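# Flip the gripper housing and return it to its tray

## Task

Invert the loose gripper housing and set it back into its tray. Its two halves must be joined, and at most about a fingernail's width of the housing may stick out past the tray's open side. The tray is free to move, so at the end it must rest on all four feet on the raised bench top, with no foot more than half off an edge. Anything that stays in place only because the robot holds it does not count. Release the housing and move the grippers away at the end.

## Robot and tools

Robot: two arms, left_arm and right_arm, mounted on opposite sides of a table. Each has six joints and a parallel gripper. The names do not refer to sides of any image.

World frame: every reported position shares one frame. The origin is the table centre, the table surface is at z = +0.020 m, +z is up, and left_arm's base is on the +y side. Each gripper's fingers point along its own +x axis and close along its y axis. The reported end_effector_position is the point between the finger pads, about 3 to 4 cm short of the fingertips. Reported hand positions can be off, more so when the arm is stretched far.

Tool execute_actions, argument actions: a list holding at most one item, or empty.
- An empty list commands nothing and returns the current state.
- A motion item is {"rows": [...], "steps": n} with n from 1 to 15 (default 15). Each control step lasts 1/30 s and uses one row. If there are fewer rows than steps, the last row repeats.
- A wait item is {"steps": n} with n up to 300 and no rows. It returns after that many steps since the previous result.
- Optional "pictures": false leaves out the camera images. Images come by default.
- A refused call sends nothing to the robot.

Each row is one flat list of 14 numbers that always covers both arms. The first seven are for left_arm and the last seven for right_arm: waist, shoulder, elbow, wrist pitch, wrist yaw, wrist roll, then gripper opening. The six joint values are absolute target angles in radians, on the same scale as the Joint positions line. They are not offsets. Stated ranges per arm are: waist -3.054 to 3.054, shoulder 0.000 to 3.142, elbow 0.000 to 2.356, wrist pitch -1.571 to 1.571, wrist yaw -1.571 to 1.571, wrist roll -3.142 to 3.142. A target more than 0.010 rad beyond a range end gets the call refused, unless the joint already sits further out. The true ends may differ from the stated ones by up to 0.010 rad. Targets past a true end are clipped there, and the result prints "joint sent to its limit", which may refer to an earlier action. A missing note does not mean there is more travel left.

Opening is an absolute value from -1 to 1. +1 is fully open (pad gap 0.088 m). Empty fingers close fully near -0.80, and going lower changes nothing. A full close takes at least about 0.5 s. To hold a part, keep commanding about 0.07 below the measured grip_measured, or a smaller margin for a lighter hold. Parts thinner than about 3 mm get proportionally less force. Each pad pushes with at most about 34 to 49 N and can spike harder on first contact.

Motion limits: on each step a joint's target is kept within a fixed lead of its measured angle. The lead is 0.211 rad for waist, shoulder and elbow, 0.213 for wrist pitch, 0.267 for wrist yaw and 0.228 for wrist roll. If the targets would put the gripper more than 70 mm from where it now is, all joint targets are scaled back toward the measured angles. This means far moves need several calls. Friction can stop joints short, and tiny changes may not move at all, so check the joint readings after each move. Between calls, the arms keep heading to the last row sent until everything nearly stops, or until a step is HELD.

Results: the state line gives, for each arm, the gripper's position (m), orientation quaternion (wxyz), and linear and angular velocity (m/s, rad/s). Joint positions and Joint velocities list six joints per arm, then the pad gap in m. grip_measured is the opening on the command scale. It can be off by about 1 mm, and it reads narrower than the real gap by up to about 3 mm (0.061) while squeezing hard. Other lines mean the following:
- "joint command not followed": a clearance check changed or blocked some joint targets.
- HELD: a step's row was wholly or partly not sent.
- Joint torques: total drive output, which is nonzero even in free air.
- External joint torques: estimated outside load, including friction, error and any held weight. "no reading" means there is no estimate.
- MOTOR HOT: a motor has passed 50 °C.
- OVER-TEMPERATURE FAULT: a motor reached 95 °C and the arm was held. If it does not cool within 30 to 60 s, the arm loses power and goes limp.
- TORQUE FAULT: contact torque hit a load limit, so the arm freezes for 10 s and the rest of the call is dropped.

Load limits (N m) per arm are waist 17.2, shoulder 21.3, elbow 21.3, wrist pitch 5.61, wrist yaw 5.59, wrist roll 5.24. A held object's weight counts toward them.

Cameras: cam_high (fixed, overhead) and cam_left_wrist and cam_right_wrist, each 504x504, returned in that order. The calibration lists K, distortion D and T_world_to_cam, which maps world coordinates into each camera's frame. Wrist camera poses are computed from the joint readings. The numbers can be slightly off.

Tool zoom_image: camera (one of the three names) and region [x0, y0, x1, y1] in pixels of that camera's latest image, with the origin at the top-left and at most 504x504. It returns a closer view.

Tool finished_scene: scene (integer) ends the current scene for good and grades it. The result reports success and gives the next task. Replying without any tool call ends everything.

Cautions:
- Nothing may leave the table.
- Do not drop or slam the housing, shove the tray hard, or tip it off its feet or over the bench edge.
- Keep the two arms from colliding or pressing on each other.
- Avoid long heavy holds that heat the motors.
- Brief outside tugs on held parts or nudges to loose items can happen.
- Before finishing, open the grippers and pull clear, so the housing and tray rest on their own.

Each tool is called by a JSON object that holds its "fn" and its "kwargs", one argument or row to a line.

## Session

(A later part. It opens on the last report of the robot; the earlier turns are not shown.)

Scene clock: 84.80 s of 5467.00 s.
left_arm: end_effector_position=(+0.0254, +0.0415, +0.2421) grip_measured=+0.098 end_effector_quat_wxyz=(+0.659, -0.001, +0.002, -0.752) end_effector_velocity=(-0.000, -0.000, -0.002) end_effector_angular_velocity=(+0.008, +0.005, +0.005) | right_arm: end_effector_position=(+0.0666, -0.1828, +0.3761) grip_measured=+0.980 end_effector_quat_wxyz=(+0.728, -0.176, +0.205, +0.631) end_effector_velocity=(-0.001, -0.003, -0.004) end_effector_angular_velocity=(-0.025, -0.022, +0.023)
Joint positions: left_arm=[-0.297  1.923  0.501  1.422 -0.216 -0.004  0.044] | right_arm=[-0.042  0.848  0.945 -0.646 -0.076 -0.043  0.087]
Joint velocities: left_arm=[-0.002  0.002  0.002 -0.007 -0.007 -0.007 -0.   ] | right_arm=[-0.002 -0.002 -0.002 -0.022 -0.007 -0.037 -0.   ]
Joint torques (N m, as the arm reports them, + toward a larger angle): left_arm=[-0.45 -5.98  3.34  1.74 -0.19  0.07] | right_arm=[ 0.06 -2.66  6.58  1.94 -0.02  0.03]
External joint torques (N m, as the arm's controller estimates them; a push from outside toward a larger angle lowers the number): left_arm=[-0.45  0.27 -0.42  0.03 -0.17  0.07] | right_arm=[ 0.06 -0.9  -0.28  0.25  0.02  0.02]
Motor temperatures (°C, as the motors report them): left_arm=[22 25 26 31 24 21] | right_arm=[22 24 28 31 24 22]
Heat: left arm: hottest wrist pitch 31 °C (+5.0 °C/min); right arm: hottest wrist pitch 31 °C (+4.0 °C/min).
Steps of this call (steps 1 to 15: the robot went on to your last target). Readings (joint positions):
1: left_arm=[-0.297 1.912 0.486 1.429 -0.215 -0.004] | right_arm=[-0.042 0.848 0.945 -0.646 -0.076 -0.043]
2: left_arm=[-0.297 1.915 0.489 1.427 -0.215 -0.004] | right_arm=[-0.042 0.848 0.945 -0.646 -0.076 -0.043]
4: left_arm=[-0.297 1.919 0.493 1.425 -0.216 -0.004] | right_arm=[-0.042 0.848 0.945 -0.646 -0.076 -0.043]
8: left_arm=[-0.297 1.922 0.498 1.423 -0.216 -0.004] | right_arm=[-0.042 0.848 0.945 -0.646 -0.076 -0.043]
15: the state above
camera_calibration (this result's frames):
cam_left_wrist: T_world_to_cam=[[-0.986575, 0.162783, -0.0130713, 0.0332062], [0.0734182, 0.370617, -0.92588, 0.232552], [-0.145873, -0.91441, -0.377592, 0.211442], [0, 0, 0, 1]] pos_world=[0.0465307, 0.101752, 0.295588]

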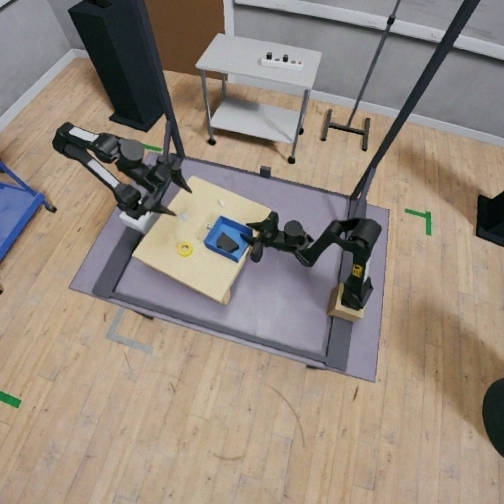

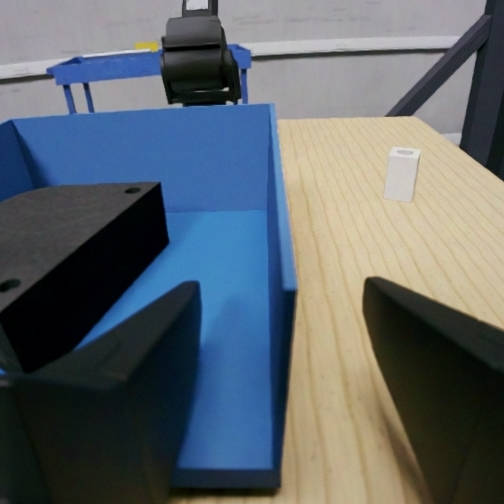

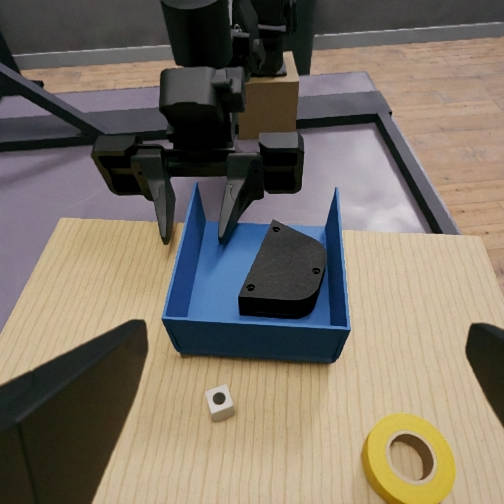

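{"fn": "execute_actions", "kwargs": {
  "actions": [
    {"rows":[[-0.30,1.93,0.51,1.42,-0.22,0,-1,0,1.714,1.725,-1.21,0,0,0.8]]}
  ],
  "pictures": false
}}

{"fn": "execute_actions", "kwargs": {
  "actions": [
    {"steps":30}
  ]
}}

Scene clock: 89.63 s of 5467.00 s.
left_arm: end_effector_position=(+0.0255, +0.0408, +0.2429) grip_measured=-0.773 end_effector_quat_wxyz=(+0.660, -0.001, -0.001, -0.751) end_effector_velocity=(+0.002, +0.000, -0.003) end_effector_angular_velocity=(+0.009, -0.026, +0.020) | right_arm: end_effector_position=(+0.0798, -0.1158, +0.3713) grip_measured=+0.807 end_effector_quat_wxyz=(+0.665, -0.319, +0.386, +0.554) end_effector_velocity=(+0.055, +0.290, +0.001) end_effector_angular_velocity=(-0.167, +0.022, +0.010)
Joint positions: left_arm=[-0.298  1.924  0.504  1.422 -0.22   0.     0.001] | right_arm=[-0.004  1.468  1.592 -1.172 -0.007 -0.006  0.079]
Joint velocities: left_arm=[-0.002  0.002 -0.002 -0.007 -0.022  0.022  0.   ] | right_arm=[ 0.007  1.223  1.165 -0.11   0.007 -0.007 -0.002]
Joint torques (N m, as the arm reports them, + toward a larger angle): left_arm=[-0.31 -6.    3.26  1.77 -0.02  0.  ] | right_arm=[ 0.22 -4.68  6.03  0.77  0.22  0.2 ]
External joint torques (N m, as the arm's controller estimates them; a push from outside toward a larger angle lowers the number): left_arm=[-0.32  0.22 -0.46  0.07  0.    0.  ] | right_arm=[ 0.2  -0.05  0.6  -0.13  0.23  0.2 ]
Motor temperatures (°C, as the motors report them): left_arm=[22 25 26 31 24 21] | right_arm=[22 24 28 31 24 22]
Heat: left arm: hottest wrist pitch 31 °C (+4.1 °C/min); right arm: hottest wrist pitch 31 °C (+4.1 °C/min).
Steps of this call (steps 1 to 15: the robot went on to your last target; steps 16 to 90: nothing new was sent; then 1.33 s passed at rest; steps 91 to 105: all 15 steps of this action). Readings (joint positions):
91: left_arm=[-0.297 1.924 0.501 1.422 -0.216 -0.004] | right_arm=[-0.039 0.867 0.967 -0.683 -0.067 -0.040]
92: left_arm=[-0.297 1.924 0.501 1.422 -0.216 -0.004] | right_arm=[-0.031 0.902 1.011 -0.737 -0.053 -0.032]
94: left_arm=[-0.297 1.924 0.501 1.422 -0.216 -0.004] | right_arm=[-0.018 0.994 1.106 -0.815 -0.034 -0.021]
98: left_arm=[-0.297 1.924 0.501 1.422 -0.218 -0.003] | right_arm=[-0.008 1.170 1.285 -1.000 -0.015 -0.011]
105: the state above

Scene clock: 90.63 s of 5467.00 s.
left_arm: end_effector_position=(+0.0255, +0.0408, +0.2429) grip_measured=-0.773 end_effector_quat_wxyz=(+0.660, -0.001, -0.001, -0.751) end_effector_velocity=(-0.004, +0.002, -0.001) end_effector_angular_velocity=(+0.008, +0.005, -0.015) | right_arm: end_effector_position=(+0.0876, -0.0756, +0.3334) grip_measured=+0.803 end_effector_quat_wxyz=(+0.638, -0.356, +0.430, +0.531) end_effector_velocity=(-0.001, -0.004, -0.000) end_effector_angular_velocity=(-0.016, +0.007, +0.007)
Joint positions: left_arm=[-0.298  1.924  0.504  1.422 -0.22   0.     0.001] | right_arm=[-0.003  1.696  1.718 -1.208 -0.005 -0.005  0.078]
Joint velocities: left_arm=[-0.007 -0.002 -0.002 -0.007  0.007 -0.007 -0.   ] | right_arm=[-0.002 -0.002  0.002 -0.022 -0.007 -0.007  0.   ]
Joint torques (N m, as the arm reports them, + toward a larger angle): left_arm=[-0.28 -6.21  3.15  1.78 -0.05 -0.02] | right_arm=[ 0.22 -6.59  6.79  0.86  0.19  0.2 ]
External joint torques (N m, as the arm's controller estimates them; a push from outside toward a larger angle lowers the number): left_arm=[-0.23  0.03 -0.6   0.08 -0.04 -0.03] | right_arm=[ 0.22  0.74  0.45 -0.14  0.2   0.2 ]
Motor temperatures (°C, as the motors report them): left_arm=[22 25 26 31 24 21] | right_arm=[22 25 28 31 24 22]
Heat: left arm: hottest wrist pitch 31 °C (+4.1 °C/min); right arm: hottest wrist pitch 31 °C (+3.0 °C/min).
Steps of this call (steps 1 to 30: the robot went on to your last target). Readings (joint positions):
1: left_arm=[-0.298 1.924 0.504 1.422 -0.220 0.000] | right_arm=[-0.004 1.509 1.626 -1.176 -0.007 -0.006]
2: left_arm=[-0.298 1.924 0.504 1.422 -0.220 0.000] | right_arm=[-0.004 1.546 1.653 -1.182 -0.006 -0.006]
4: left_arm=[-0.298 1.924 0.504 1.422 -0.220 0.000] | right_arm=[-0.004 1.610 1.684 -1.191 -0.006 -0.006]
8: left_arm=[-0.298 1.924 0.504 1.422 -0.220 0.000] | right_arm=[-0.003 1.682 1.695 -1.204 -0.005 -0.005]
30: the state above
All arms were judged still, so your last target was given up. Only a new action makes them travel on or press farther. Fingers that are still opening or closing keep moving.
camera_calibration (this result's frames):
cam_left_wrist: T_world_to_cam=[[-0.987141, 0.15897, -0.0167668, 0.0345203], [0.0750159, 0.368071, -0.926766, 0.233807], [-0.141157, -0.916107, -0.375264, 0.210525], [0, 0, 0, 1]] pos_world=[0.0462541, 0.101318, 0.296266]
cam_right_wrist: T_world_to_cam=[[0.984052, -0.176288, -0.0237627, -0.0767971], [-0.177372, -0.982546, -0.0560674, -0.00457007], [-0.0134639, 0.059388, -0.998144, 0.419089], [0, 0, 0, 1]] pos_world=[0.0804044, -0.0429176, 0.41623]

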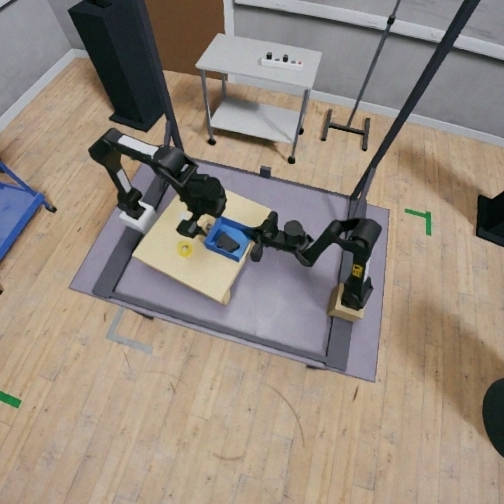

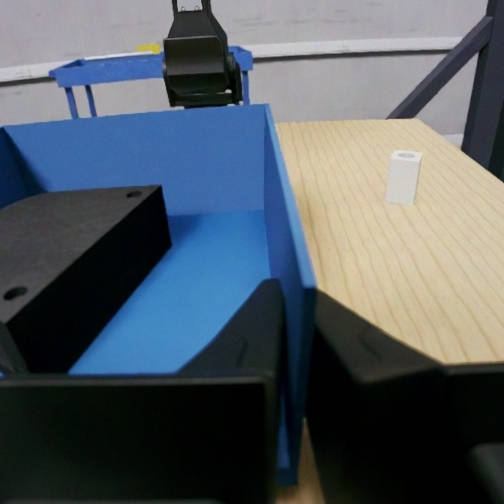

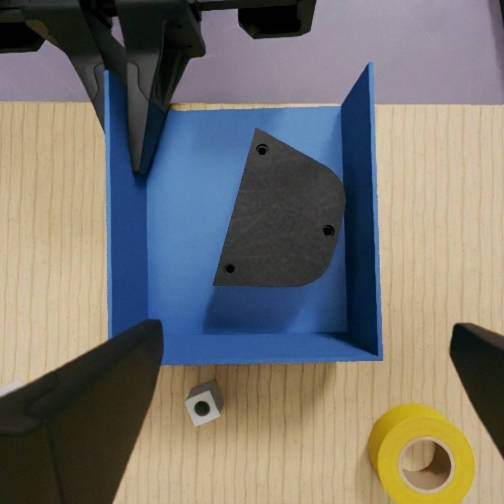

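{"fn": "execute_actions", "kwargs": {
  "actions": [
    {"rows":[[-0.30,1.93,0.51,1.42,-0.22,0,-1,0.027,1.83,1.83,-1.28,0,0,0.43],[-0.30,1.93,0.51,1.42,-0.22,0,-1,0.027,1.83,1.83,-1.28,0,0,0.43],[-0.30,1.93,0.51,1.42,-0.22,0,-1,0.027,1.83,1.83,-1.28,0,0,0.43],[-0.30,1.93,0.51,1.42,-0.22,0,-1,0.027,1.83,1.83,-1.28,0,0,0.43],[-0.30,1.93,0.51,1.42,-0.22,0,-1,0.027,1.83,1.83,-1.28,0,0,0.43],[-0.30,1.93,0.51,1.42,-0.22,0,-1,0.027,1.948,1.9,-1.357,0,0,0.43]]}
  ],
  "pictures": false
}}

{"fn": "execute_actions", "kwargs": {
  "actions": [
    {"steps":15}
  ]
}}

Scene clock: 101.97 s of 5467.00 s.
left_arm: end_effector_position=(+0.0255, +0.0408, +0.2429) grip_measured=-0.773 end_effector_quat_wxyz=(+0.660, -0.001, -0.001, -0.751) end_effector_velocity=(+0.000, +0.001, -0.006) end_effector_angular_velocity=(+0.026, -0.002, +0.005) | right_arm: end_effector_position=(+0.0811, -0.0550, +0.2892) grip_measured=+0.441 end_effector_quat_wxyz=(+0.583, -0.416, +0.489, +0.498) end_effector_velocity=(+0.001, +0.006, +0.014) end_effector_angular_velocity=(+0.011, -0.010, +0.008)
Joint positions: left_arm=[-0.298  1.924  0.504  1.422 -0.22   0.     0.001] | right_arm=[ 0.024  1.926  1.879 -1.347 -0.003 -0.005  0.061]
Joint velocities: left_arm=[-0.002  0.002 -0.002 -0.022 -0.007 -0.007 -0.   ] | right_arm=[ 0.002  0.027  0.09  -0.051  0.007 -0.007 -0.003]
Joint torques (N m, as the arm reports them, + toward a larger angle): left_arm=[-0.32 -6.33  3.07  1.77 -0.05 -0.01] | right_arm=[ 0.23 -8.57  7.25  0.46  0.12  0.2 ]
External joint torques (N m, as the arm's controller estimates them; a push from outside toward a larger angle lowers the number): left_arm=[-0.31 -0.14 -0.64  0.08 -0.03 -0.02] | right_arm=[ 0.18  1.01  0.72 -0.23  0.14  0.2 ]
Motor temperatures (°C, as the motors report them): left_arm=[22 26 26 31 24 21] | right_arm=[22 26 29 30 24 22]
Heat: left arm: hottest wrist pitch 31 °C (+2.0 °C/min); right arm: hottest wrist pitch 30 °C (+2.0 °C/min).
Steps of this call (steps 1 to 90: nothing new was sent; then 7.83 s passed at rest; steps 91 to 105: all 15 steps of this action). Readings (joint positions):
91: left_arm=[-0.298 1.924 0.504 1.422 -0.220 0.000] | right_arm=[-0.002 1.708 1.730 -1.223 -0.004 -0.005]
92: left_arm=[-0.298 1.924 0.504 1.422 -0.220 0.000] | right_arm=[0.002 1.726 1.755 -1.239 -0.003 -0.005]
94: left_arm=[-0.298 1.924 0.504 1.422 -0.220 0.000] | right_arm=[0.012 1.761 1.790 -1.245 -0.003 -0.005]
98: left_arm=[-0.298 1.924 0.504 1.422 -0.220 0.000] | right_arm=[0.023 1.848 1.850 -1.304 -0.003 -0.005]
105: the state above

Scene clock: 102.47 s of 5467.00 s.
left_arm: end_effector_position=(+0.0255, +0.0408, +0.2429) grip_measured=-0.773 end_effector_quat_wxyz=(+0.660, -0.001, -0.001, -0.751) end_effector_velocity=(+0.000, +0.001, -0.003) end_effector_angular_velocity=(+0.012, +0.003, +0.005) | right_arm: end_effector_position=(+0.0811, -0.0541, +0.2925) grip_measured=+0.433 end_effector_quat_wxyz=(+0.584, -0.414, +0.487, +0.499) end_effector_velocity=(+0.000, +0.001, +0.001) end_effector_angular_velocity=(+0.009, +0.007, -0.008)
Joint positions: left_arm=[-0.298  1.924  0.504  1.422 -0.22   0.     0.001] | right_arm=[ 0.024  1.927  1.893 -1.354 -0.003 -0.005  0.06 ]
Joint velocities: left_arm=[-0.002  0.002 -0.002 -0.007 -0.007 -0.007 -0.   ] | right_arm=[-0.002 -0.002 -0.002  0.007 -0.007  0.007 -0.   ]
Joint torques (N m, as the arm reports them, + toward a larger angle): left_arm=[-0.34 -6.09  3.25  1.77  0.    0.02] | right_arm=[ 0.27 -7.84  6.55  0.45  0.13  0.19]
External joint torques (N m, as the arm's controller estimates them; a push from outside toward a larger angle lowers the number): left_arm=[-0.3   0.14 -0.5   0.06  0.01  0.01] | right_arm=[ 0.27  0.95  0.46 -0.23  0.14  0.19]
Motor temperatures (°C, as the motors report them): left_arm=[22 26 26 31 24 21] | right_arm=[22 26 29 29 24 22]
Heat: left arm: hottest wrist pitch 31 °C (+2.0 °C/min); right arm: hottest elbow 29 °C (+1.0 °C/min).
Steps of this call (steps 1 to 15: the robot went on to your last target). Readings (joint positions):
1: left_arm=[-0.298 1.924 0.504 1.422 -0.220 0.000] | right_arm=[0.024 1.927 1.883 -1.349 -0.003 -0.005]
2: left_arm=[-0.298 1.924 0.504 1.422 -0.220 0.000] | right_arm=[0.024 1.927 1.886 -1.350 -0.003 -0.005]
4: left_arm=[-0.298 1.924 0.504 1.422 -0.220 0.000] | right_arm=[0.024 1.927 1.891 -1.351 -0.003 -0.005]
8: left_arm=[-0.298 1.924 0.504 1.422 -0.220 0.000] | right_arm=[0.024 1.927 1.893 -1.354 -0.003 -0.005]
15: the state above
camera_calibration (this result's frames):
cam_left_wrist: T_world_to_cam=[[-0.987141, 0.15897, -0.0167668, 0.0345203], [0.0750159, 0.368071, -0.926766, 0.233807], [-0.141157, -0.916107, -0.375264, 0.210525], [0, 0, 0, 1]] pos_world=[0.0462541, 0.101318, 0.296266]
cam_right_wrist: T_world_to_cam=[[0.987564, -0.155317, -0.0243538, -0.0665257], [-0.150151, -0.977718, 0.146705, -0.0481249], [-0.046597, -0.141224, -0.98888, 0.366017], [0, 0, 0, 1]] pos_world=[0.0755277, -0.0056947, 0.367387]

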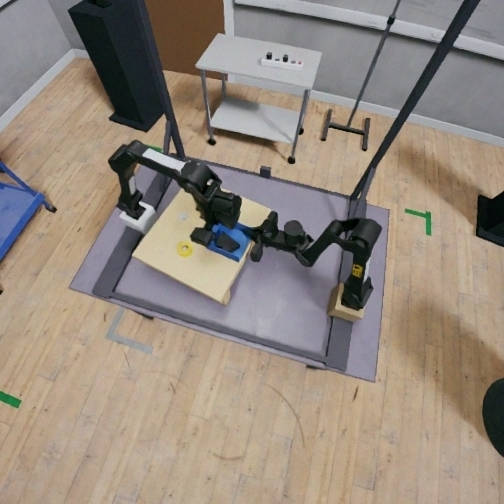

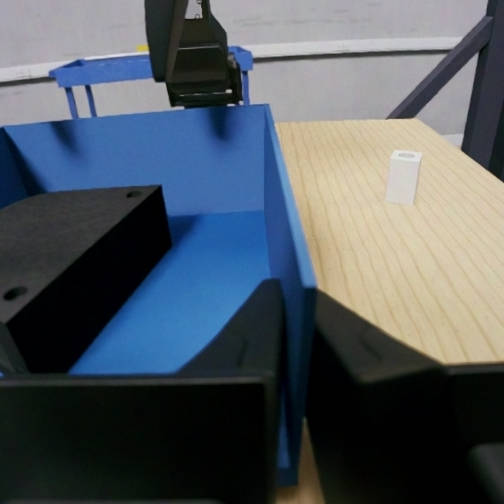

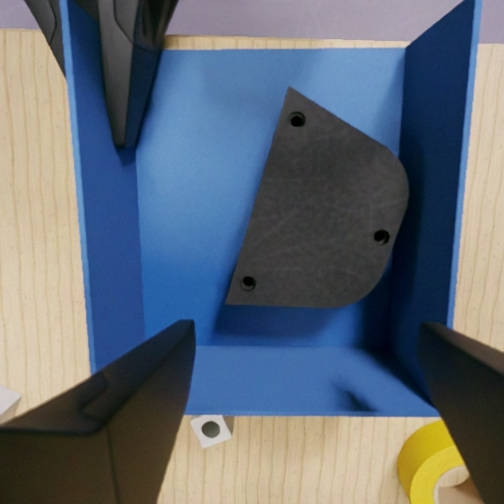

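{"fn": "execute_actions", "kwargs": {
  "actions": [
    {"rows":[[-0.30,1.93,0.51,1.42,-0.22,0,-1,0.027,1.964,1.87,-1.31,0,0,0.43],[-0.30,1.93,0.51,1.42,-0.22,0,-1,0.027,1.964,1.87,-1.31,0,0,0.43],[-0.30,1.93,0.51,1.42,-0.22,0,-1,0.027,1.964,1.87,-1.31,0,0,0.43],[-0.30,1.93,0.51,1.42,-0.22,0,-1,0.027,1.964,1.87,-1.31,0,0,0.43],[-0.30,1.93,0.51,1.42,-0.22,0,-1,0.027,1.964,1.87,-1.31,0,0,0.43],[-0.30,1.93,0.51,1.42,-0.22,0,-1,0.027,1.964,1.82,-1.27,0,0,0.43],[-0.30,1.93,0.51,1.42,-0.22,0,-1,0.027,1.964,1.82,-1.27,0,0,0.43],[-0.30,1.93,0.51,1.42,-0.22,0,-1,0.027,1.964,1.82,-1.27,0,0,0.43],[-0.30,1.93,0.51,1.42,-0.22,0,-1,0.027,1.964,1.82,-1.27,0,0,0.43],[-0.30,1.93,0.51,1.42,-0.22,0,-1,0.027,1.964,1.768,-1.224,0,0,0.43]]}
  ],
  "pictures": false
}}

{"fn": "execute_actions", "kwargs": {
  "actions": [
    {"steps":15}
  ]
}}

Scene clock: 113.23 s of 5467.00 s.
left_arm: end_effector_position=(+0.0255, +0.0408, +0.2429) grip_measured=-0.773 end_effector_quat_wxyz=(+0.660, -0.001, -0.001, -0.751) end_effector_velocity=(-0.002, +0.001, -0.003) end_effector_angular_velocity=(+0.011, -0.011, -0.010) | right_arm: end_effector_position=(+0.0821, -0.0467, +0.2605) grip_measured=+0.433 end_effector_quat_wxyz=(+0.583, -0.416, +0.489, +0.498) end_effector_velocity=(-0.001, -0.003, -0.050) end_effector_angular_velocity=(-0.064, +0.017, +0.006)
Joint positions: left_arm=[-0.298  1.924  0.504  1.422 -0.22   0.     0.001] | right_arm=[ 0.024  1.946  1.792 -1.241 -0.003 -0.005  0.06 ]
Joint velocities: left_arm=[-0.002  0.002 -0.002 -0.007  0.007  0.007  0.   ] | right_arm=[-0.002  0.032 -0.144  0.11  -0.007 -0.007 -0.   ]
Joint torques (N m, as the arm reports them, + toward a larger angle): left_arm=[-0.24 -6.08  3.15  1.74 -0.02  0.01] | right_arm=[ 0.27 -8.72  5.08  0.83  0.13  0.2 ]
External joint torques (N m, as the arm's controller estimates them; a push from outside toward a larger angle lowers the number): left_arm=[-0.19  0.17 -0.6   0.03 -0.01  0.01] | right_arm=[ 0.26  0.83 -1.4   0.12  0.15  0.2 ]
Motor temperatures (°C, as the motors report them): left_arm=[22 26 26 31 24 21] | right_arm=[22 27 29 28 24 22]
Heat: left arm: hottest wrist pitch 31 °C (+1.0 °C/min); right arm: hottest elbow 29 °C (+0.0 °C/min).
Steps of this call (steps 1 to 15: the robot went on to your last target; steps 16 to 90: nothing new was sent; then 7.27 s passed at rest; steps 91 to 105: all 15 steps of this action). Readings (joint positions):
91: left_arm=[-0.298 1.924 0.504 1.422 -0.220 0.000] | right_arm=[0.024 1.929 1.893 -1.353 -0.003 -0.005]
92: left_arm=[-0.298 1.924 0.504 1.422 -0.220 0.000] | right_arm=[0.024 1.930 1.893 -1.344 -0.003 -0.005]
94: left_arm=[-0.298 1.924 0.504 1.422 -0.220 0.000] | right_arm=[0.024 1.935 1.891 -1.328 -0.003 -0.005]
98: left_arm=[-0.298 1.924 0.504 1.422 -0.220 0.000] | right_arm=[0.024 1.939 1.861 -1.298 -0.003 -0.005]
105: the state above

Scene clock: 113.73 s of 5467.00 s.
left_arm: end_effector_position=(+0.0255, +0.0408, +0.2429) grip_measured=-0.773 end_effector_quat_wxyz=(+0.660, -0.001, -0.001, -0.751) end_effector_velocity=(-0.001, +0.002, -0.003) end_effector_angular_velocity=(+0.009, -0.026, -0.010) | right_arm: end_effector_position=(+0.0823, -0.0460, +0.2568) grip_measured=+0.433 end_effector_quat_wxyz=(+0.583, -0.416, +0.489, +0.498) end_effector_velocity=(-0.002, +0.000, -0.001) end_effector_angular_velocity=(+0.005, +0.017, +0.023)
Joint positions: left_arm=[-0.298  1.924  0.504  1.422 -0.22   0.     0.001] | right_arm=[ 0.024  1.947  1.779 -1.226 -0.003 -0.005  0.06 ]
Joint velocities: left_arm=[-0.002 -0.002 -0.007 -0.007  0.007  0.022 -0.   ] | right_arm=[-0.002 -0.002 -0.007  0.007 -0.022 -0.022  0.   ]
Joint torques (N m, as the arm reports them, + toward a larger angle): left_arm=[-0.22 -6.17  3.06  1.76 -0.05 -0.01] | right_arm=[ 0.28 -8.52  4.81  0.86  0.11  0.18]
External joint torques (N m, as the arm's controller estimates them; a push from outside toward a larger angle lowers the number): left_arm=[-0.22  0.07 -0.65  0.06 -0.03 -0.02] | right_arm=[ 0.27  0.48 -1.36  0.2   0.13  0.18]
Motor temperatures (°C, as the motors report them): left_arm=[22 26 26 31 24 21] | right_arm=[22 27 29 28 24 22]
Heat: left arm: hottest wrist pitch 31 °C (+1.0 °C/min); right arm: hottest elbow 29 °C (+0.0 °C/min).
Steps of this call (steps 1 to 15: the robot went on to your last target). Readings (joint positions):
1: left_arm=[-0.298 1.924 0.504 1.422 -0.220 0.000] | right_arm=[0.024 1.947 1.788 -1.237 -0.003 -0.005]
2: left_arm=[-0.298 1.924 0.504 1.422 -0.220 0.000] | right_arm=[0.024 1.947 1.785 -1.235 -0.003 -0.005]
4: left_arm=[-0.298 1.924 0.504 1.422 -0.220 0.000] | right_arm=[0.024 1.947 1.782 -1.231 -0.003 -0.005]
8: left_arm=[-0.298 1.924 0.504 1.422 -0.220 0.000] | right_arm=[0.024 1.947 1.780 -1.228 -0.003 -0.005]
15: the state above
camera_calibration (this result's frames):
cam_left_wrist: T_world_to_cam=[[-0.987141, 0.15897, -0.0167668, 0.0345203], [0.0750159, 0.368071, -0.926766, 0.233807], [-0.141157, -0.916107, -0.375264, 0.210525], [0, 0, 0, 1]] pos_world=[0.0462541, 0.101318, 0.296266]
cam_right_wrist: T_world_to_cam=[[0.987598, -0.155096, -0.0244083, -0.0672866], [-0.149619, -0.976816, 0.153117, -0.0364575], [-0.0475903, -0.147566, -0.987907, 0.331501], [0, 0, 0, 1]] pos_world=[0.0767736, 0.00287007, 0.331432]

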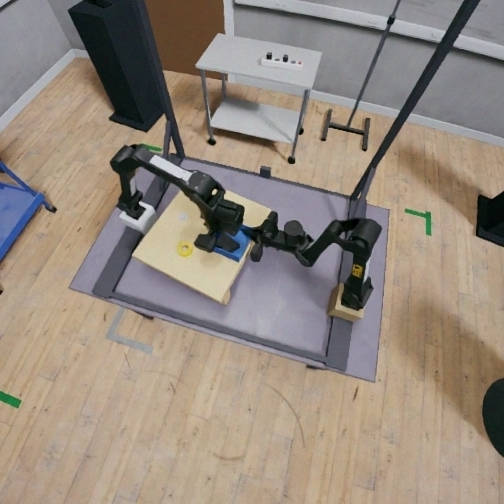

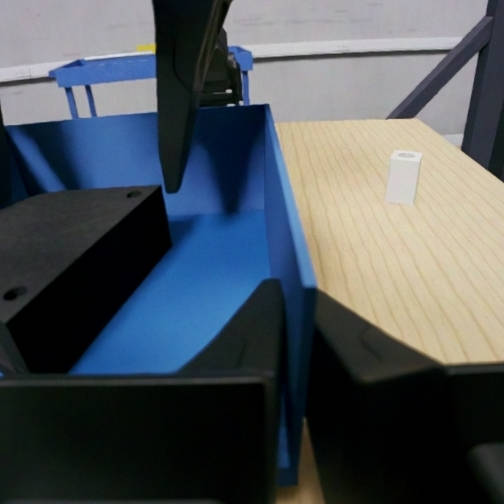

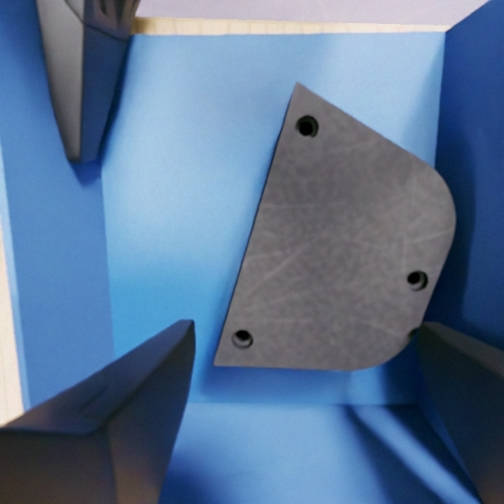

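{"fn": "execute_actions", "kwargs": {
  "actions": [
    {"rows":[[-0.30,1.93,0.51,1.42,-0.22,0,-1,0.027,1.92,1.768,-1.224,0,0,0.53],[-0.30,1.93,0.51,1.42,-0.22,0,-1,0.027,1.92,1.768,-1.224,0,0,0.53],[-0.30,1.93,0.51,1.42,-0.22,0,-1,0.027,1.92,1.768,-1.224,0,0,0.53],[-0.30,1.93,0.51,1.42,-0.22,0,-1,0.027,1.92,1.768,-1.224,0,0,0.53],[-0.30,1.93,0.51,1.42,-0.22,0,-1,0.027,1.92,1.768,-1.224,0,0,0.53],[-0.30,1.93,0.51,1.42,-0.22,0,-1,0.027,1.92,1.71,-1.18,0,0,0.53],[-0.30,1.93,0.51,1.42,-0.22,0,-1,0.027,1.92,1.71,-1.18,0,0,0.53],[-0.30,1.93,0.51,1.42,-0.22,0,-1,0.027,1.92,1.71,-1.18,0,0,0.53],[-0.30,1.93,0.51,1.42,-0.22,0,-1,0.027,1.92,1.71,-1.18,0,0,0.53],[-0.30,1.93,0.51,1.42,-0.22,0,-1,0.027,1.92,1.655,-1.128,0,0,0.53]]}
  ],
  "pictures": false
}}

{"fn": "execute_actions", "kwargs": {
  "actions": [
    {"steps":15}
  ]
}}

Scene clock: 124.03 s of 5467.00 s.
left_arm: end_effector_position=(+0.0256, +0.0405, +0.2433) grip_measured=-0.773 end_effector_quat_wxyz=(+0.661, -0.001, -0.001, -0.751) end_effector_velocity=(-0.000, -0.000, -0.003) end_effector_angular_velocity=(+0.015, -0.013, +0.005) | right_arm: end_effector_position=(+0.0794, -0.0490, +0.2373) grip_measured=+0.525 end_effector_quat_wxyz=(+0.581, -0.418, +0.489, +0.499) end_effector_velocity=(-0.017, -0.007, -0.034) end_effector_angular_velocity=(-0.036, +0.009, +0.060)
Joint positions: left_arm=[-0.298  1.924  0.505  1.422 -0.221  0.     0.001] | right_arm=[ 0.03   1.933  1.681 -1.146 -0.003 -0.004  0.065]
Joint velocities: left_arm=[-0.002 -0.002  0.002 -0.022 -0.007  0.007  0.   ] | right_arm=[ 0.037 -0.007 -0.139  0.095 -0.007 -0.022  0.001]
Joint torques (N m, as the arm reports them, + toward a larger angle): left_arm=[-0.3  -6.07  3.11  1.78  0.02 -0.03] | right_arm=[ -0.48 -11.59   4.7    0.83   0.12   0.15]
External joint torques (N m, as the arm's controller estimates them; a push from outside toward a larger angle lowers the number): left_arm=[-0.3   0.15 -0.6   0.09  0.04 -0.03] | right_arm=[-0.07 -2.18 -1.76  0.11  0.1   0.14]
Motor temperatures (°C, as the motors report them): left_arm=[22 26 26 31 24 21] | right_arm=[22 29 28 28 24 22]
Heat: left arm: hottest wrist pitch 31 °C (+1.0 °C/min); right arm: hottest shoulder 29 °C (-1.0 °C/min).
Steps of this call (steps 1 to 15: the robot went on to your last target; steps 16 to 90: nothing new was sent; then 6.80 s passed at rest; steps 91 to 105: all 15 steps of this action). Readings (joint positions):
91: left_arm=[-0.298 1.924 0.504 1.422 -0.220 0.000] | right_arm=[0.024 1.947 1.778 -1.226 -0.003 -0.005]
92: left_arm=[-0.298 1.924 0.504 1.422 -0.220 0.000] | right_arm=[0.024 1.947 1.778 -1.226 -0.003 -0.005]
94: left_arm=[-0.298 1.924 0.504 1.422 -0.220 0.000] | right_arm=[0.024 1.947 1.778 -1.226 -0.003 -0.005]
98: left_arm=[-0.298 1.924 0.504 1.422 -0.220 0.000] | right_arm=[0.024 1.937 1.751 -1.204 -0.003 -0.005]
105: the state above

Scene clock: 124.53 s of 5467.00 s.
left_arm: end_effector_position=(+0.0256, +0.0405, +0.2433) grip_measured=-0.773 end_effector_quat_wxyz=(+0.661, -0.001, -0.001, -0.751) end_effector_velocity=(-0.002, +0.001, -0.001) end_effector_angular_velocity=(+0.006, -0.010, -0.010) | right_arm: end_effector_position=(+0.0789, -0.0487, +0.2352) grip_measured=+0.527 end_effector_quat_wxyz=(+0.582, -0.417, +0.487, +0.500) end_effector_velocity=(-0.000, -0.000, +0.001) end_effector_angular_velocity=(+0.008, +0.005, +0.006)
Joint positions: left_arm=[-0.298  1.924  0.505  1.422 -0.221  0.     0.001] | right_arm=[ 0.031  1.93   1.668 -1.131 -0.003 -0.004  0.065]
Joint velocities: left_arm=[-0.002 -0.002 -0.002 -0.007  0.007  0.007 -0.   ] | right_arm=[-0.002 -0.007 -0.007  0.007 -0.007 -0.007 -0.   ]
Joint torques (N m, as the arm reports them, + toward a larger angle): left_arm=[-0.26 -6.21  3.14  1.77 -0.01  0.  ] | right_arm=[ -0.31 -11.15   4.52   0.86   0.12   0.16]
External joint torques (N m, as the arm's controller estimates them; a push from outside toward a larger angle lowers the number): left_arm=[-0.24  0.05 -0.64  0.06  0.   -0.01] | right_arm=[-0.31 -2.16 -1.71  0.2   0.13  0.15]
Motor temperatures (°C, as the motors report them): left_arm=[22 26 26 31 24 21] | right_arm=[22 29 28 28 24 22]
Heat: left arm: hottest wrist pitch 31 °C (+1.0 °C/min); right arm: hottest shoulder 29 °C (-1.0 °C/min).
Steps of this call (steps 1 to 15: the robot went on to your last target). Readings (joint positions):
1: left_arm=[-0.298 1.924 0.505 1.422 -0.221 0.000] | right_arm=[0.031 1.933 1.678 -1.142 -0.003 -0.004]
2: left_arm=[-0.298 1.924 0.505 1.422 -0.221 0.000] | right_arm=[0.031 1.933 1.676 -1.140 -0.003 -0.004]
4: left_arm=[-0.298 1.924 0.505 1.422 -0.221 0.000] | right_arm=[0.031 1.932 1.672 -1.136 -0.003 -0.004]
8: left_arm=[-0.298 1.924 0.505 1.422 -0.221 0.000] | right_arm=[0.031 1.930 1.669 -1.132 -0.003 -0.004]
15: the state above
camera_calibration (this result's frames):
cam_left_wrist: T_world_to_cam=[[-0.987329, 0.157823, -0.0165484, 0.0346466], [0.0742303, 0.367161, -0.927191, 0.234391], [-0.140256, -0.916671, -0.374224, 0.210167], [0, 0, 0, 1]] pos_world=[0.0462857, 0.101127, 0.296548]
cam_right_wrist: T_world_to_cam=[[0.988478, -0.149291, -0.0249645, -0.0646152], [-0.143921, -0.978082, 0.150475, -0.0361437], [-0.0468819, -0.145148, -0.988299, 0.309766], [0, 0, 0, 1]] pos_world=[0.0731913, -0.000036083, 0.309967]

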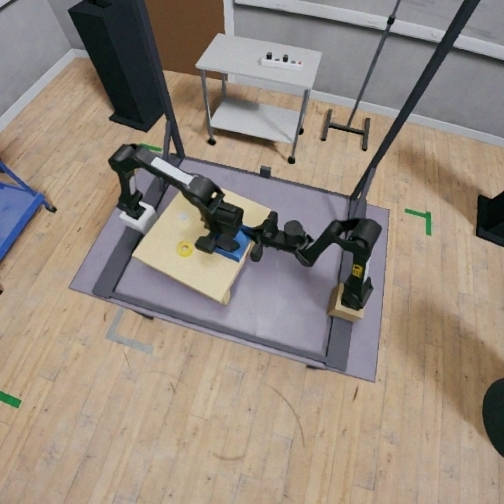

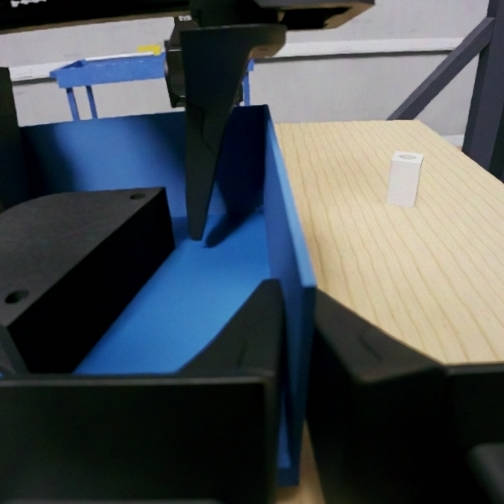

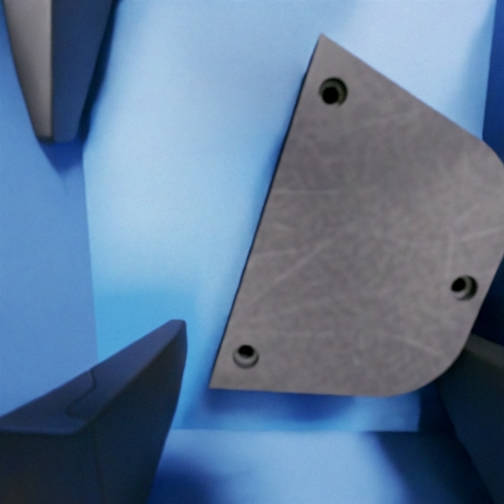

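Good depth. Close and shift -x.

{"fn": "execute_actions", "kwargs": {
  "actions": [
    {"rows":[[-0.30,1.93,0.51,1.42,-0.22,0,-1,0.04,1.92,1.655,-1.128,0,0,0.4],[-0.30,1.93,0.51,1.42,-0.22,0,-1,0.04,1.92,1.655,-1.128,0,0,0.4],[-0.30,1.93,0.51,1.42,-0.22,0,-1,0.04,1.92,1.655,-1.128,0,0,0.4],[-0.30,1.93,0.51,1.42,-0.22,0,-1,0.05,1.92,1.655,-1.128,0,0,0.3],[-0.30,1.93,0.51,1.42,-0.22,0,-1,0.05,1.92,1.655,-1.128,0,0,0.3],[-0.30,1.93,0.51,1.42,-0.22,0,-1,0.05,1.92,1.655,-1.128,0,0,0.25],[-0.30,1.93,0.51,1.42,-0.22,0,-1,0.06,1.92,1.655,-1.128,0,0,0.2]]}
  ],
  "pictures": false
}}

{"fn": "execute_actions", "kwargs": {
  "actions": [
    {"steps":10}
  ]
}}

Scene clock: 129.50 s of 5467.00 s.
left_arm: end_effector_position=(+0.0255, +0.0406, +0.2433) grip_measured=-0.773 end_effector_quat_wxyz=(+0.661, -0.001, -0.001, -0.751) end_effector_velocity=(+0.003, +0.001, -0.003) end_effector_angular_velocity=(+0.012, +0.003, +0.020) | right_arm: end_effector_position=(+0.0686, -0.0477, +0.2343) grip_measured=+0.219 end_effector_quat_wxyz=(+0.575, -0.424, +0.482, +0.507) end_effector_velocity=(-0.000, -0.002, -0.002) end_effector_angular_velocity=(-0.011, +0.007, +0.006)
Joint positions: left_arm=[-0.298  1.924  0.505  1.422 -0.221  0.     0.001] | right_arm=[ 0.057  1.929  1.664 -1.129 -0.003 -0.004  0.05 ]
Joint velocities: left_arm=[-0.002 -0.002 -0.007 -0.007 -0.022 -0.007 -0.   ] | right_arm=[-0.002  0.002 -0.002 -0.007 -0.007 -0.007 -0.007]
Joint torques (N m, as the arm reports them, + toward a larger angle): left_arm=[-0.22 -6.22  3.2   1.77  0.02 -0.03] | right_arm=[  0.18 -11.12   4.71   0.77   0.15   0.14]
External joint torques (N m, as the arm's controller estimates them; a push from outside toward a larger angle lowers the number): left_arm=[-0.19  0.05 -0.54  0.06  0.04 -0.04] | right_arm=[ 0.21 -2.26 -1.46  0.11  0.16  0.14]
Motor temperatures (°C, as the motors report them): left_arm=[22 26 26 31 24 21] | right_arm=[22 30 28 28 24 22]
Heat: left arm: hottest wrist pitch 31 °C (+1.0 °C/min); right arm: hottest shoulder 30 °C (+0.0 °C/min).
Steps of this call (steps 1 to 15: the robot went on to your last target; steps 16 to 90: nothing new was sent; then 1.47 s passed at rest; steps 91 to 105: all 15 steps of this action). Readings (joint positions):
91: left_arm=[-0.298 1.924 0.505 1.422 -0.221 0.000] | right_arm=[0.032 1.929 1.668 -1.130 -0.003 -0.004]
92: left_arm=[-0.298 1.924 0.505 1.422 -0.221 0.000] | right_arm=[0.032 1.929 1.668 -1.130 -0.003 -0.004]
94: left_arm=[-0.298 1.924 0.505 1.422 -0.221 0.000] | right_arm=[0.033 1.929 1.666 -1.129 -0.003 -0.004]
98: left_arm=[-0.298 1.924 0.505 1.422 -0.221 0.000] | right_arm=[0.044 1.929 1.664 -1.129 -0.003 -0.004]
105: the state above

Scene clock: 129.83 s of 5467.00 s.
left_arm: end_effector_position=(+0.0255, +0.0406, +0.2433) grip_measured=-0.773 end_effector_quat_wxyz=(+0.661, -0.001, -0.001, -0.751) end_effector_velocity=(+0.000, +0.001, -0.003) end_effector_angular_velocity=(+0.014, +0.018, +0.015) | right_arm: end_effector_position=(+0.0686, -0.0477, +0.2343) grip_measured=+0.204 end_effector_quat_wxyz=(+0.575, -0.424, +0.482, +0.507) end_effector_velocity=(+0.000, +0.001, +0.001) end_effector_angular_velocity=(+0.008, +0.005, +0.006)
Joint positions: left_arm=[-0.298  1.924  0.505  1.422 -0.221  0.     0.001] | right_arm=[ 0.057  1.929  1.664 -1.129 -0.003 -0.004  0.049]
Joint velocities: left_arm=[-0.007  0.002 -0.002 -0.007 -0.022 -0.022 -0.   ] | right_arm=[-0.002 -0.002 -0.002  0.007 -0.007 -0.007 -0.   ]
Joint torques (N m, as the arm reports them, + toward a larger angle): left_arm=[-0.41 -6.18  3.03  1.78 -0.01  0.01] | right_arm=[  0.33 -11.24   4.83   0.77   0.13   0.14]
External joint torques (N m, as the arm's controller estimates them; a push from outside toward a larger angle lowers the number): left_arm=[-0.39  0.07 -0.71  0.07  0.01  0.  ] | right_arm=[ 0.32 -2.29 -1.41  0.1   0.15  0.14]
Motor temperatures (°C, as the motors report them): left_arm=[22 26 26 31 24 21] | right_arm=[22 31 28 28 24 22]
Heat: left arm: hottest wrist pitch 31 °C (+1.0 °C/min); right arm: hottest shoulder 31 °C (+1.0 °C/min).
Steps of this call (steps 1 to 10: the robot went on to your last target). Readings (joint positions):
1: left_arm=[-0.298 1.924 0.505 1.422 -0.221 0.000] | right_arm=[0.057 1.929 1.664 -1.129 -0.003 -0.004]
2: left_arm=[-0.298 1.924 0.505 1.422 -0.221 0.000] | right_arm=[0.057 1.929 1.664 -1.129 -0.003 -0.004]
4: left_arm=[-0.298 1.924 0.505 1.422 -0.221 0.000] | right_arm=[0.057 1.929 1.664 -1.129 -0.003 -0.004]
8: left_arm=[-0.298 1.924 0.505 1.422 -0.221 0.000] | right_arm=[0.057 1.929 1.664 -1.129 -0.003 -0.004]
10: the state above
camera_calibration (this result's frames):
cam_left_wrist: T_world_to_cam=[[-0.987269, 0.158199, -0.0165484, 0.0344692], [0.0743704, 0.367132, -0.927191, 0.234384], [-0.140605, -0.916617, -0.374224, 0.210191], [0, 0, 0, 1]] pos_world=[0.0461531, 0.101162, 0.296548]
cam_right_wrist: T_world_to_cam=[[0.992012, -0.123717, -0.024603, -0.053344], [-0.118588, -0.981184, 0.152364, -0.0388849], [-0.0429902, -0.148229, -0.988018, 0.308047], [0, 0, 0, 1]] pos_world=[0.0615496, 0.000908784, 0.308968]

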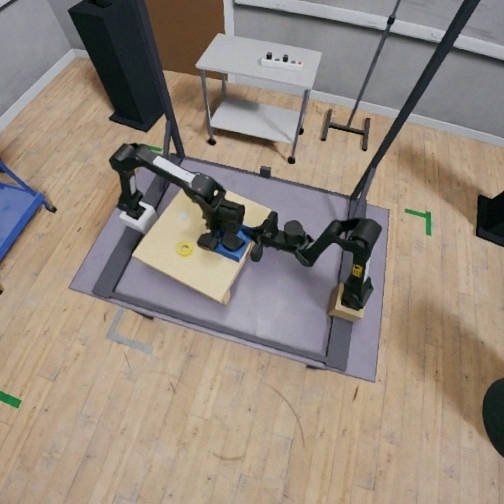

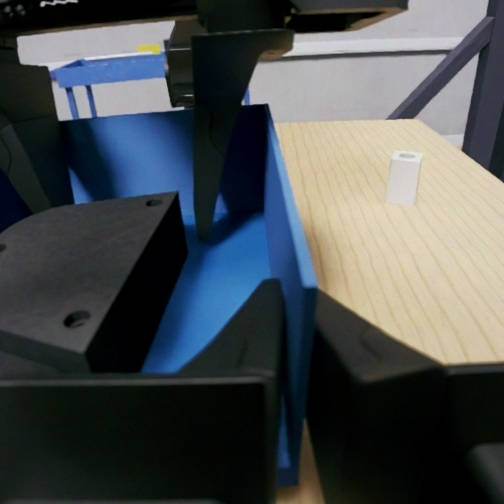

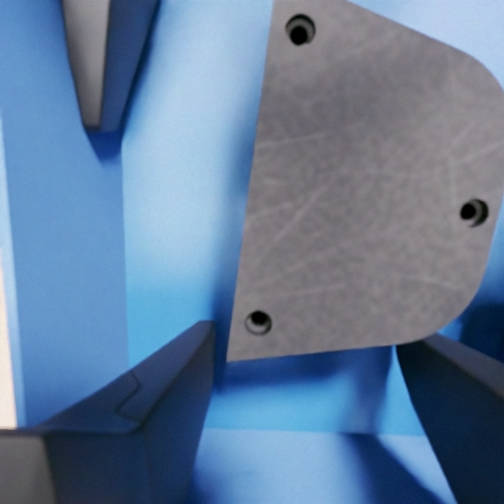

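{"fn": "execute_actions", "kwargs": {
  "actions": [
    {"rows":[[-0.30,1.93,0.51,1.42,-0.22,0,-1,0.03,1.92,1.67,-1.128,0,0,0.53]],"steps":12}
  ],
  "pictures": false
}}

{"fn": "execute_actions", "kwargs": {
  "actions": [
    {"rows":[[-0.30,1.93,0.51,1.42,-0.22,0,-1,0.03,1.96,1.70,-1.14,0,0,0.53],[-0.30,1.93,0.51,1.42,-0.22,0,-1,0.03,1.96,1.70,-1.14,0,0,0.53],[-0.30,1.93,0.51,1.42,-0.22,0,-1,0.03,1.98,1.73,-1.15,0,0,0.53],[-0.30,1.93,0.51,1.42,-0.22,0,-1,0.03,1.98,1.73,-1.15,0,0,0.53],[-0.30,1.93,0.51,1.42,-0.22,0,-1,0.03,2.0,1.76,-1.16,0,0,0.53],[-0.30,1.93,0.51,1.42,-0.22,0,-1,0.03,2.0,1.76,-1.16,0,0,0.53],[-0.30,1.93,0.51,1.42,-0.22,0,-1,0.03,2.02,1.79,-1.17,0,0,0.53],[-0.30,1.93,0.51,1.42,-0.22,0,-1,0.03,2.02,1.79,-1.17,0,0,0.53],[-0.30,1.93,0.51,1.42,-0.22,0,-1,0.03,2.04,1.82,-1.18,0,0,0.53],[-0.30,1.93,0.51,1.42,-0.22,0,-1,0.03,2.04,1.82,-1.18,0,0,0.53],[-0.30,1.93,0.51,1.42,-0.22,0,-1,0.03,2.06,1.85,-1.19,0,0,0.53],[-0.30,1.93,0.51,1.42,-0.22,0,-1,0.03,2.06,1.85,-1.19,0,0,0.53],[-0.30,1.93,0.51,1.42,-0.22,0,-1,0.03,2.085,1.872,-1.197,0,0,0.53]]}
  ],
  "pictures": false
}}

{"fn": "execute_actions", "kwargs": {
  "actions": [
    {"steps":15}
  ]
}}

Scene clock: 139.70 s of 5467.00 s.
left_arm: end_effector_position=(+0.0255, +0.0406, +0.2433) grip_measured=-0.773 end_effector_quat_wxyz=(+0.661, -0.001, -0.001, -0.751) end_effector_velocity=(-0.002, +0.001, -0.001) end_effector_angular_velocity=(+0.008, +0.005, -0.010) | right_arm: end_effector_position=(+0.0780, -0.0491, +0.2343) grip_measured=+0.512 end_effector_quat_wxyz=(+0.581, -0.418, +0.487, +0.500) end_effector_velocity=(-0.002, -0.001, +0.001) end_effector_angular_velocity=(+0.001, +0.020, +0.009)
Joint positions: left_arm=[-0.298  1.924  0.505  1.422 -0.221  0.     0.001] | right_arm=[ 0.033  1.929  1.664 -1.129 -0.003 -0.004  0.064]
Joint velocities: left_arm=[-0.002 -0.002 -0.002 -0.007  0.007 -0.007 -0.   ] | right_arm=[-0.002 -0.002  0.002 -0.007 -0.022 -0.007  0.006]
Joint torques (N m, as the arm reports them, + toward a larger angle): left_arm=[-0.33 -6.45  3.18  1.77  0.09  0.03] | right_arm=[ -0.23 -11.28   6.49   0.78   0.12   0.15]
External joint torques (N m, as the arm's controller estimates them; a push from outside toward a larger angle lowers the number): left_arm=[-0.32 -0.2  -0.57  0.06  0.1   0.02] | right_arm=[-0.25 -2.33  0.27  0.12  0.14  0.15]
Motor temperatures (°C, as the motors report them): left_arm=[22 26 26 31 24 21] | right_arm=[22 33 27 27 24 22]
Heat: left arm: hottest wrist pitch 31 °C (+1.0 °C/min); right arm: hottest shoulder 33 °C (+3.0 °C/min).
Steps of this call (steps 1 to 15: the robot went on to your last target; steps 16 to 90: nothing new was sent; then 6.47 s passed at rest; steps 91 to 102: all 12 steps of this action). Readings (joint positions):
91: left_arm=[-0.298 1.924 0.505 1.422 -0.221 0.000] | right_arm=[0.056 1.929 1.664 -1.129 -0.003 -0.004]
92: left_arm=[-0.298 1.924 0.505 1.422 -0.221 0.000] | right_arm=[0.054 1.929 1.664 -1.129 -0.003 -0.004]
94: left_arm=[-0.298 1.924 0.505 1.422 -0.221 0.000] | right_arm=[0.046 1.929 1.664 -1.129 -0.003 -0.004]
98: left_arm=[-0.298 1.924 0.505 1.422 -0.221 0.000] | right_arm=[0.034 1.929 1.664 -1.129 -0.003 -0.004]
102: the state above

Scene clock: 140.20 s of 5467.00 s.
left_arm: end_effector_position=(+0.0255, +0.0406, +0.2433) grip_measured=-0.773 end_effector_quat_wxyz=(+0.661, -0.001, -0.001, -0.751) end_effector_velocity=(+0.003, +0.000, +0.001) end_effector_angular_velocity=(+0.003, +0.006, +0.020) | right_arm: end_effector_position=(+0.0827, -0.0214, +0.2392) grip_measured=+0.527 end_effector_quat_wxyz=(+0.584, -0.415, +0.485, +0.502) end_effector_velocity=(+0.012, +0.049, -0.023) end_effector_angular_velocity=(-0.028, -0.004, -0.001)
Joint positions: left_arm=[-0.298  1.924  0.505  1.422 -0.221  0.     0.001] | right_arm=[ 0.033  2.037  1.835 -1.182 -0.003 -0.004  0.065]
Joint velocities: left_arm=[-0.002 -0.007 -0.002 -0.007 -0.022 -0.007 -0.   ] | right_arm=[-0.007  0.237  0.261 -0.051  0.007 -0.007  0.   ]
Joint torques (N m, as the arm reports them, + toward a larger angle): left_arm=[-0.36 -6.36  3.14  1.76 -0.01  0.03] | right_arm=[-0.29 -8.6   6.48  0.28  0.1   0.14]
External joint torques (N m, as the arm's controller estimates them; a push from outside toward a larger angle lowers the number): left_arm=[-0.38 -0.08 -0.62  0.05  0.02  0.02] | right_arm=[-0.23  1.11  0.45 -0.23  0.11  0.14]
Motor temperatures (°C, as the motors report them): left_arm=[22 26 26 31 24 21] | right_arm=[22 33 27 27 24 22]
Heat: left arm: hottest wrist pitch 31 °C (+1.0 °C/min); right arm: hottest shoulder 33 °C (+3.0 °C/min).
Steps of this call (steps 1 to 15: all 15 steps of this action). Readings (joint positions):
1: left_arm=[-0.298 1.924 0.505 1.422 -0.221 0.000] | right_arm=[0.033 1.929 1.667 -1.130 -0.003 -0.004]
2: left_arm=[-0.298 1.924 0.505 1.422 -0.221 0.000] | right_arm=[0.033 1.930 1.671 -1.131 -0.003 -0.004]
4: left_arm=[-0.298 1.924 0.505 1.422 -0.221 0.000] | right_arm=[0.033 1.936 1.690 -1.138 -0.003 -0.004]
8: left_arm=[-0.298 1.924 0.505 1.422 -0.221 0.000] | right_arm=[0.033 1.966 1.744 -1.153 -0.003 -0.004]
15: the state above

Scene clock: 140.70 s of 5467.00 s.
left_arm: end_effector_position=(+0.0256, +0.0405, +0.2433) grip_measured=-0.773 end_effector_quat_wxyz=(+0.661, -0.001, -0.001, -0.751) end_effector_velocity=(+0.000, +0.001, +0.001) end_effector_angular_velocity=(+0.003, +0.006, +0.005) | right_arm: end_effector_position=(+0.0831, -0.0175, +0.2376) grip_measured=+0.527 end_effector_quat_wxyz=(+0.582, -0.417, +0.487, +0.501) end_effector_velocity=(+0.004, -0.005, -0.001) end_effector_angular_velocity=(-0.026, -0.022, +0.015)
Joint positions: left_arm=[-0.298  1.924  0.505  1.422 -0.221  0.     0.001] | right_arm=[ 0.033  2.061  1.865 -1.195 -0.003 -0.004  0.065]
Joint velocities: left_arm=[-0.002 -0.007 -0.002 -0.007 -0.007 -0.007  0.   ] | right_arm=[-0.002  0.002  0.002 -0.022  0.022 -0.022 -0.   ]
Joint torques (N m, as the arm reports them, + toward a larger angle): left_arm=[-0.29 -6.23  3.2   1.76  0.01  0.  ] | right_arm=[-0.22 -8.55  6.64  0.51  0.11  0.14]
External joint torques (N m, as the arm's controller estimates them; a push from outside toward a larger angle lowers the number): left_arm=[-0.27  0.06 -0.56  0.05  0.03 -0.01] | right_arm=[-0.2   1.29  0.47 -0.14  0.12  0.14]
Motor temperatures (°C, as the motors report them): left_arm=[22 26 26 31 24 21] | right_arm=[22 33 27 27 24 22]
Heat: left arm: hottest wrist pitch 31 °C (+1.0 °C/min); right arm: hottest shoulder 33 °C (+3.0 °C/min).
Steps of this call (steps 1 to 15: the robot went on to your last target). Readings (joint positions):
1: left_arm=[-0.298 1.924 0.505 1.422 -0.221 0.000] | right_arm=[0.033 2.044 1.843 -1.185 -0.003 -0.004]
2: left_arm=[-0.298 1.924 0.505 1.422 -0.221 0.000] | right_arm=[0.033 2.049 1.848 -1.188 -0.003 -0.004]
4: left_arm=[-0.298 1.924 0.505 1.422 -0.221 0.000] | right_arm=[0.033 2.055 1.854 -1.192 -0.003 -0.004]
8: left_arm=[-0.298 1.924 0.505 1.422 -0.221 0.000] | right_arm=[0.033 2.059 1.862 -1.194 -0.003 -0.004]
15: the state above
camera_calibration (this result's frames):
cam_left_wrist: T_world_to_cam=[[-0.987329, 0.157823, -0.0165484, 0.0346466], [0.0742303, 0.367161, -0.927191, 0.234391], [-0.140256, -0.916671, -0.374224, 0.210167], [0, 0, 0, 1]] pos_world=[0.0462857, 0.101127, 0.296548]
cam_right_wrist: T_world_to_cam=[[0.988765, -0.147446, -0.0245809, -0.0640971], [-0.142204, -0.978506, 0.149347, -0.00522639], [-0.0460732, -0.144174, -0.988479, 0.316841], [0, 0, 0, 1]] pos_world=[0.0772317, 0.0311153, 0.312396]

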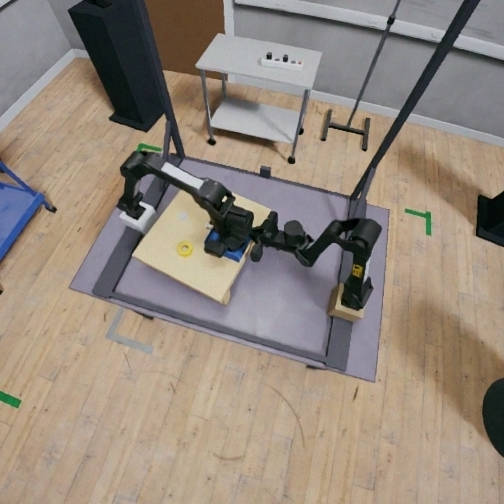

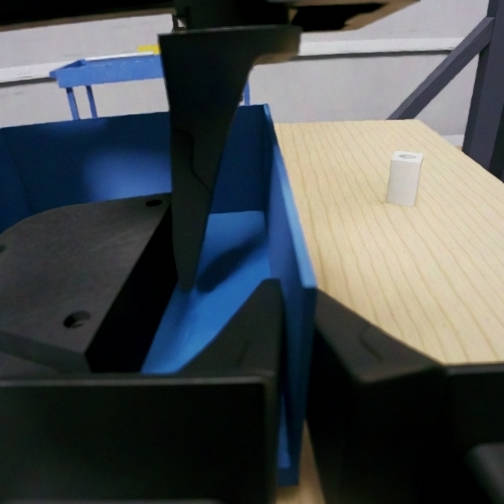

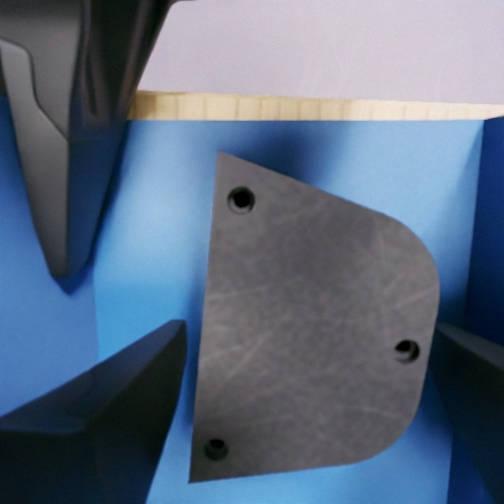

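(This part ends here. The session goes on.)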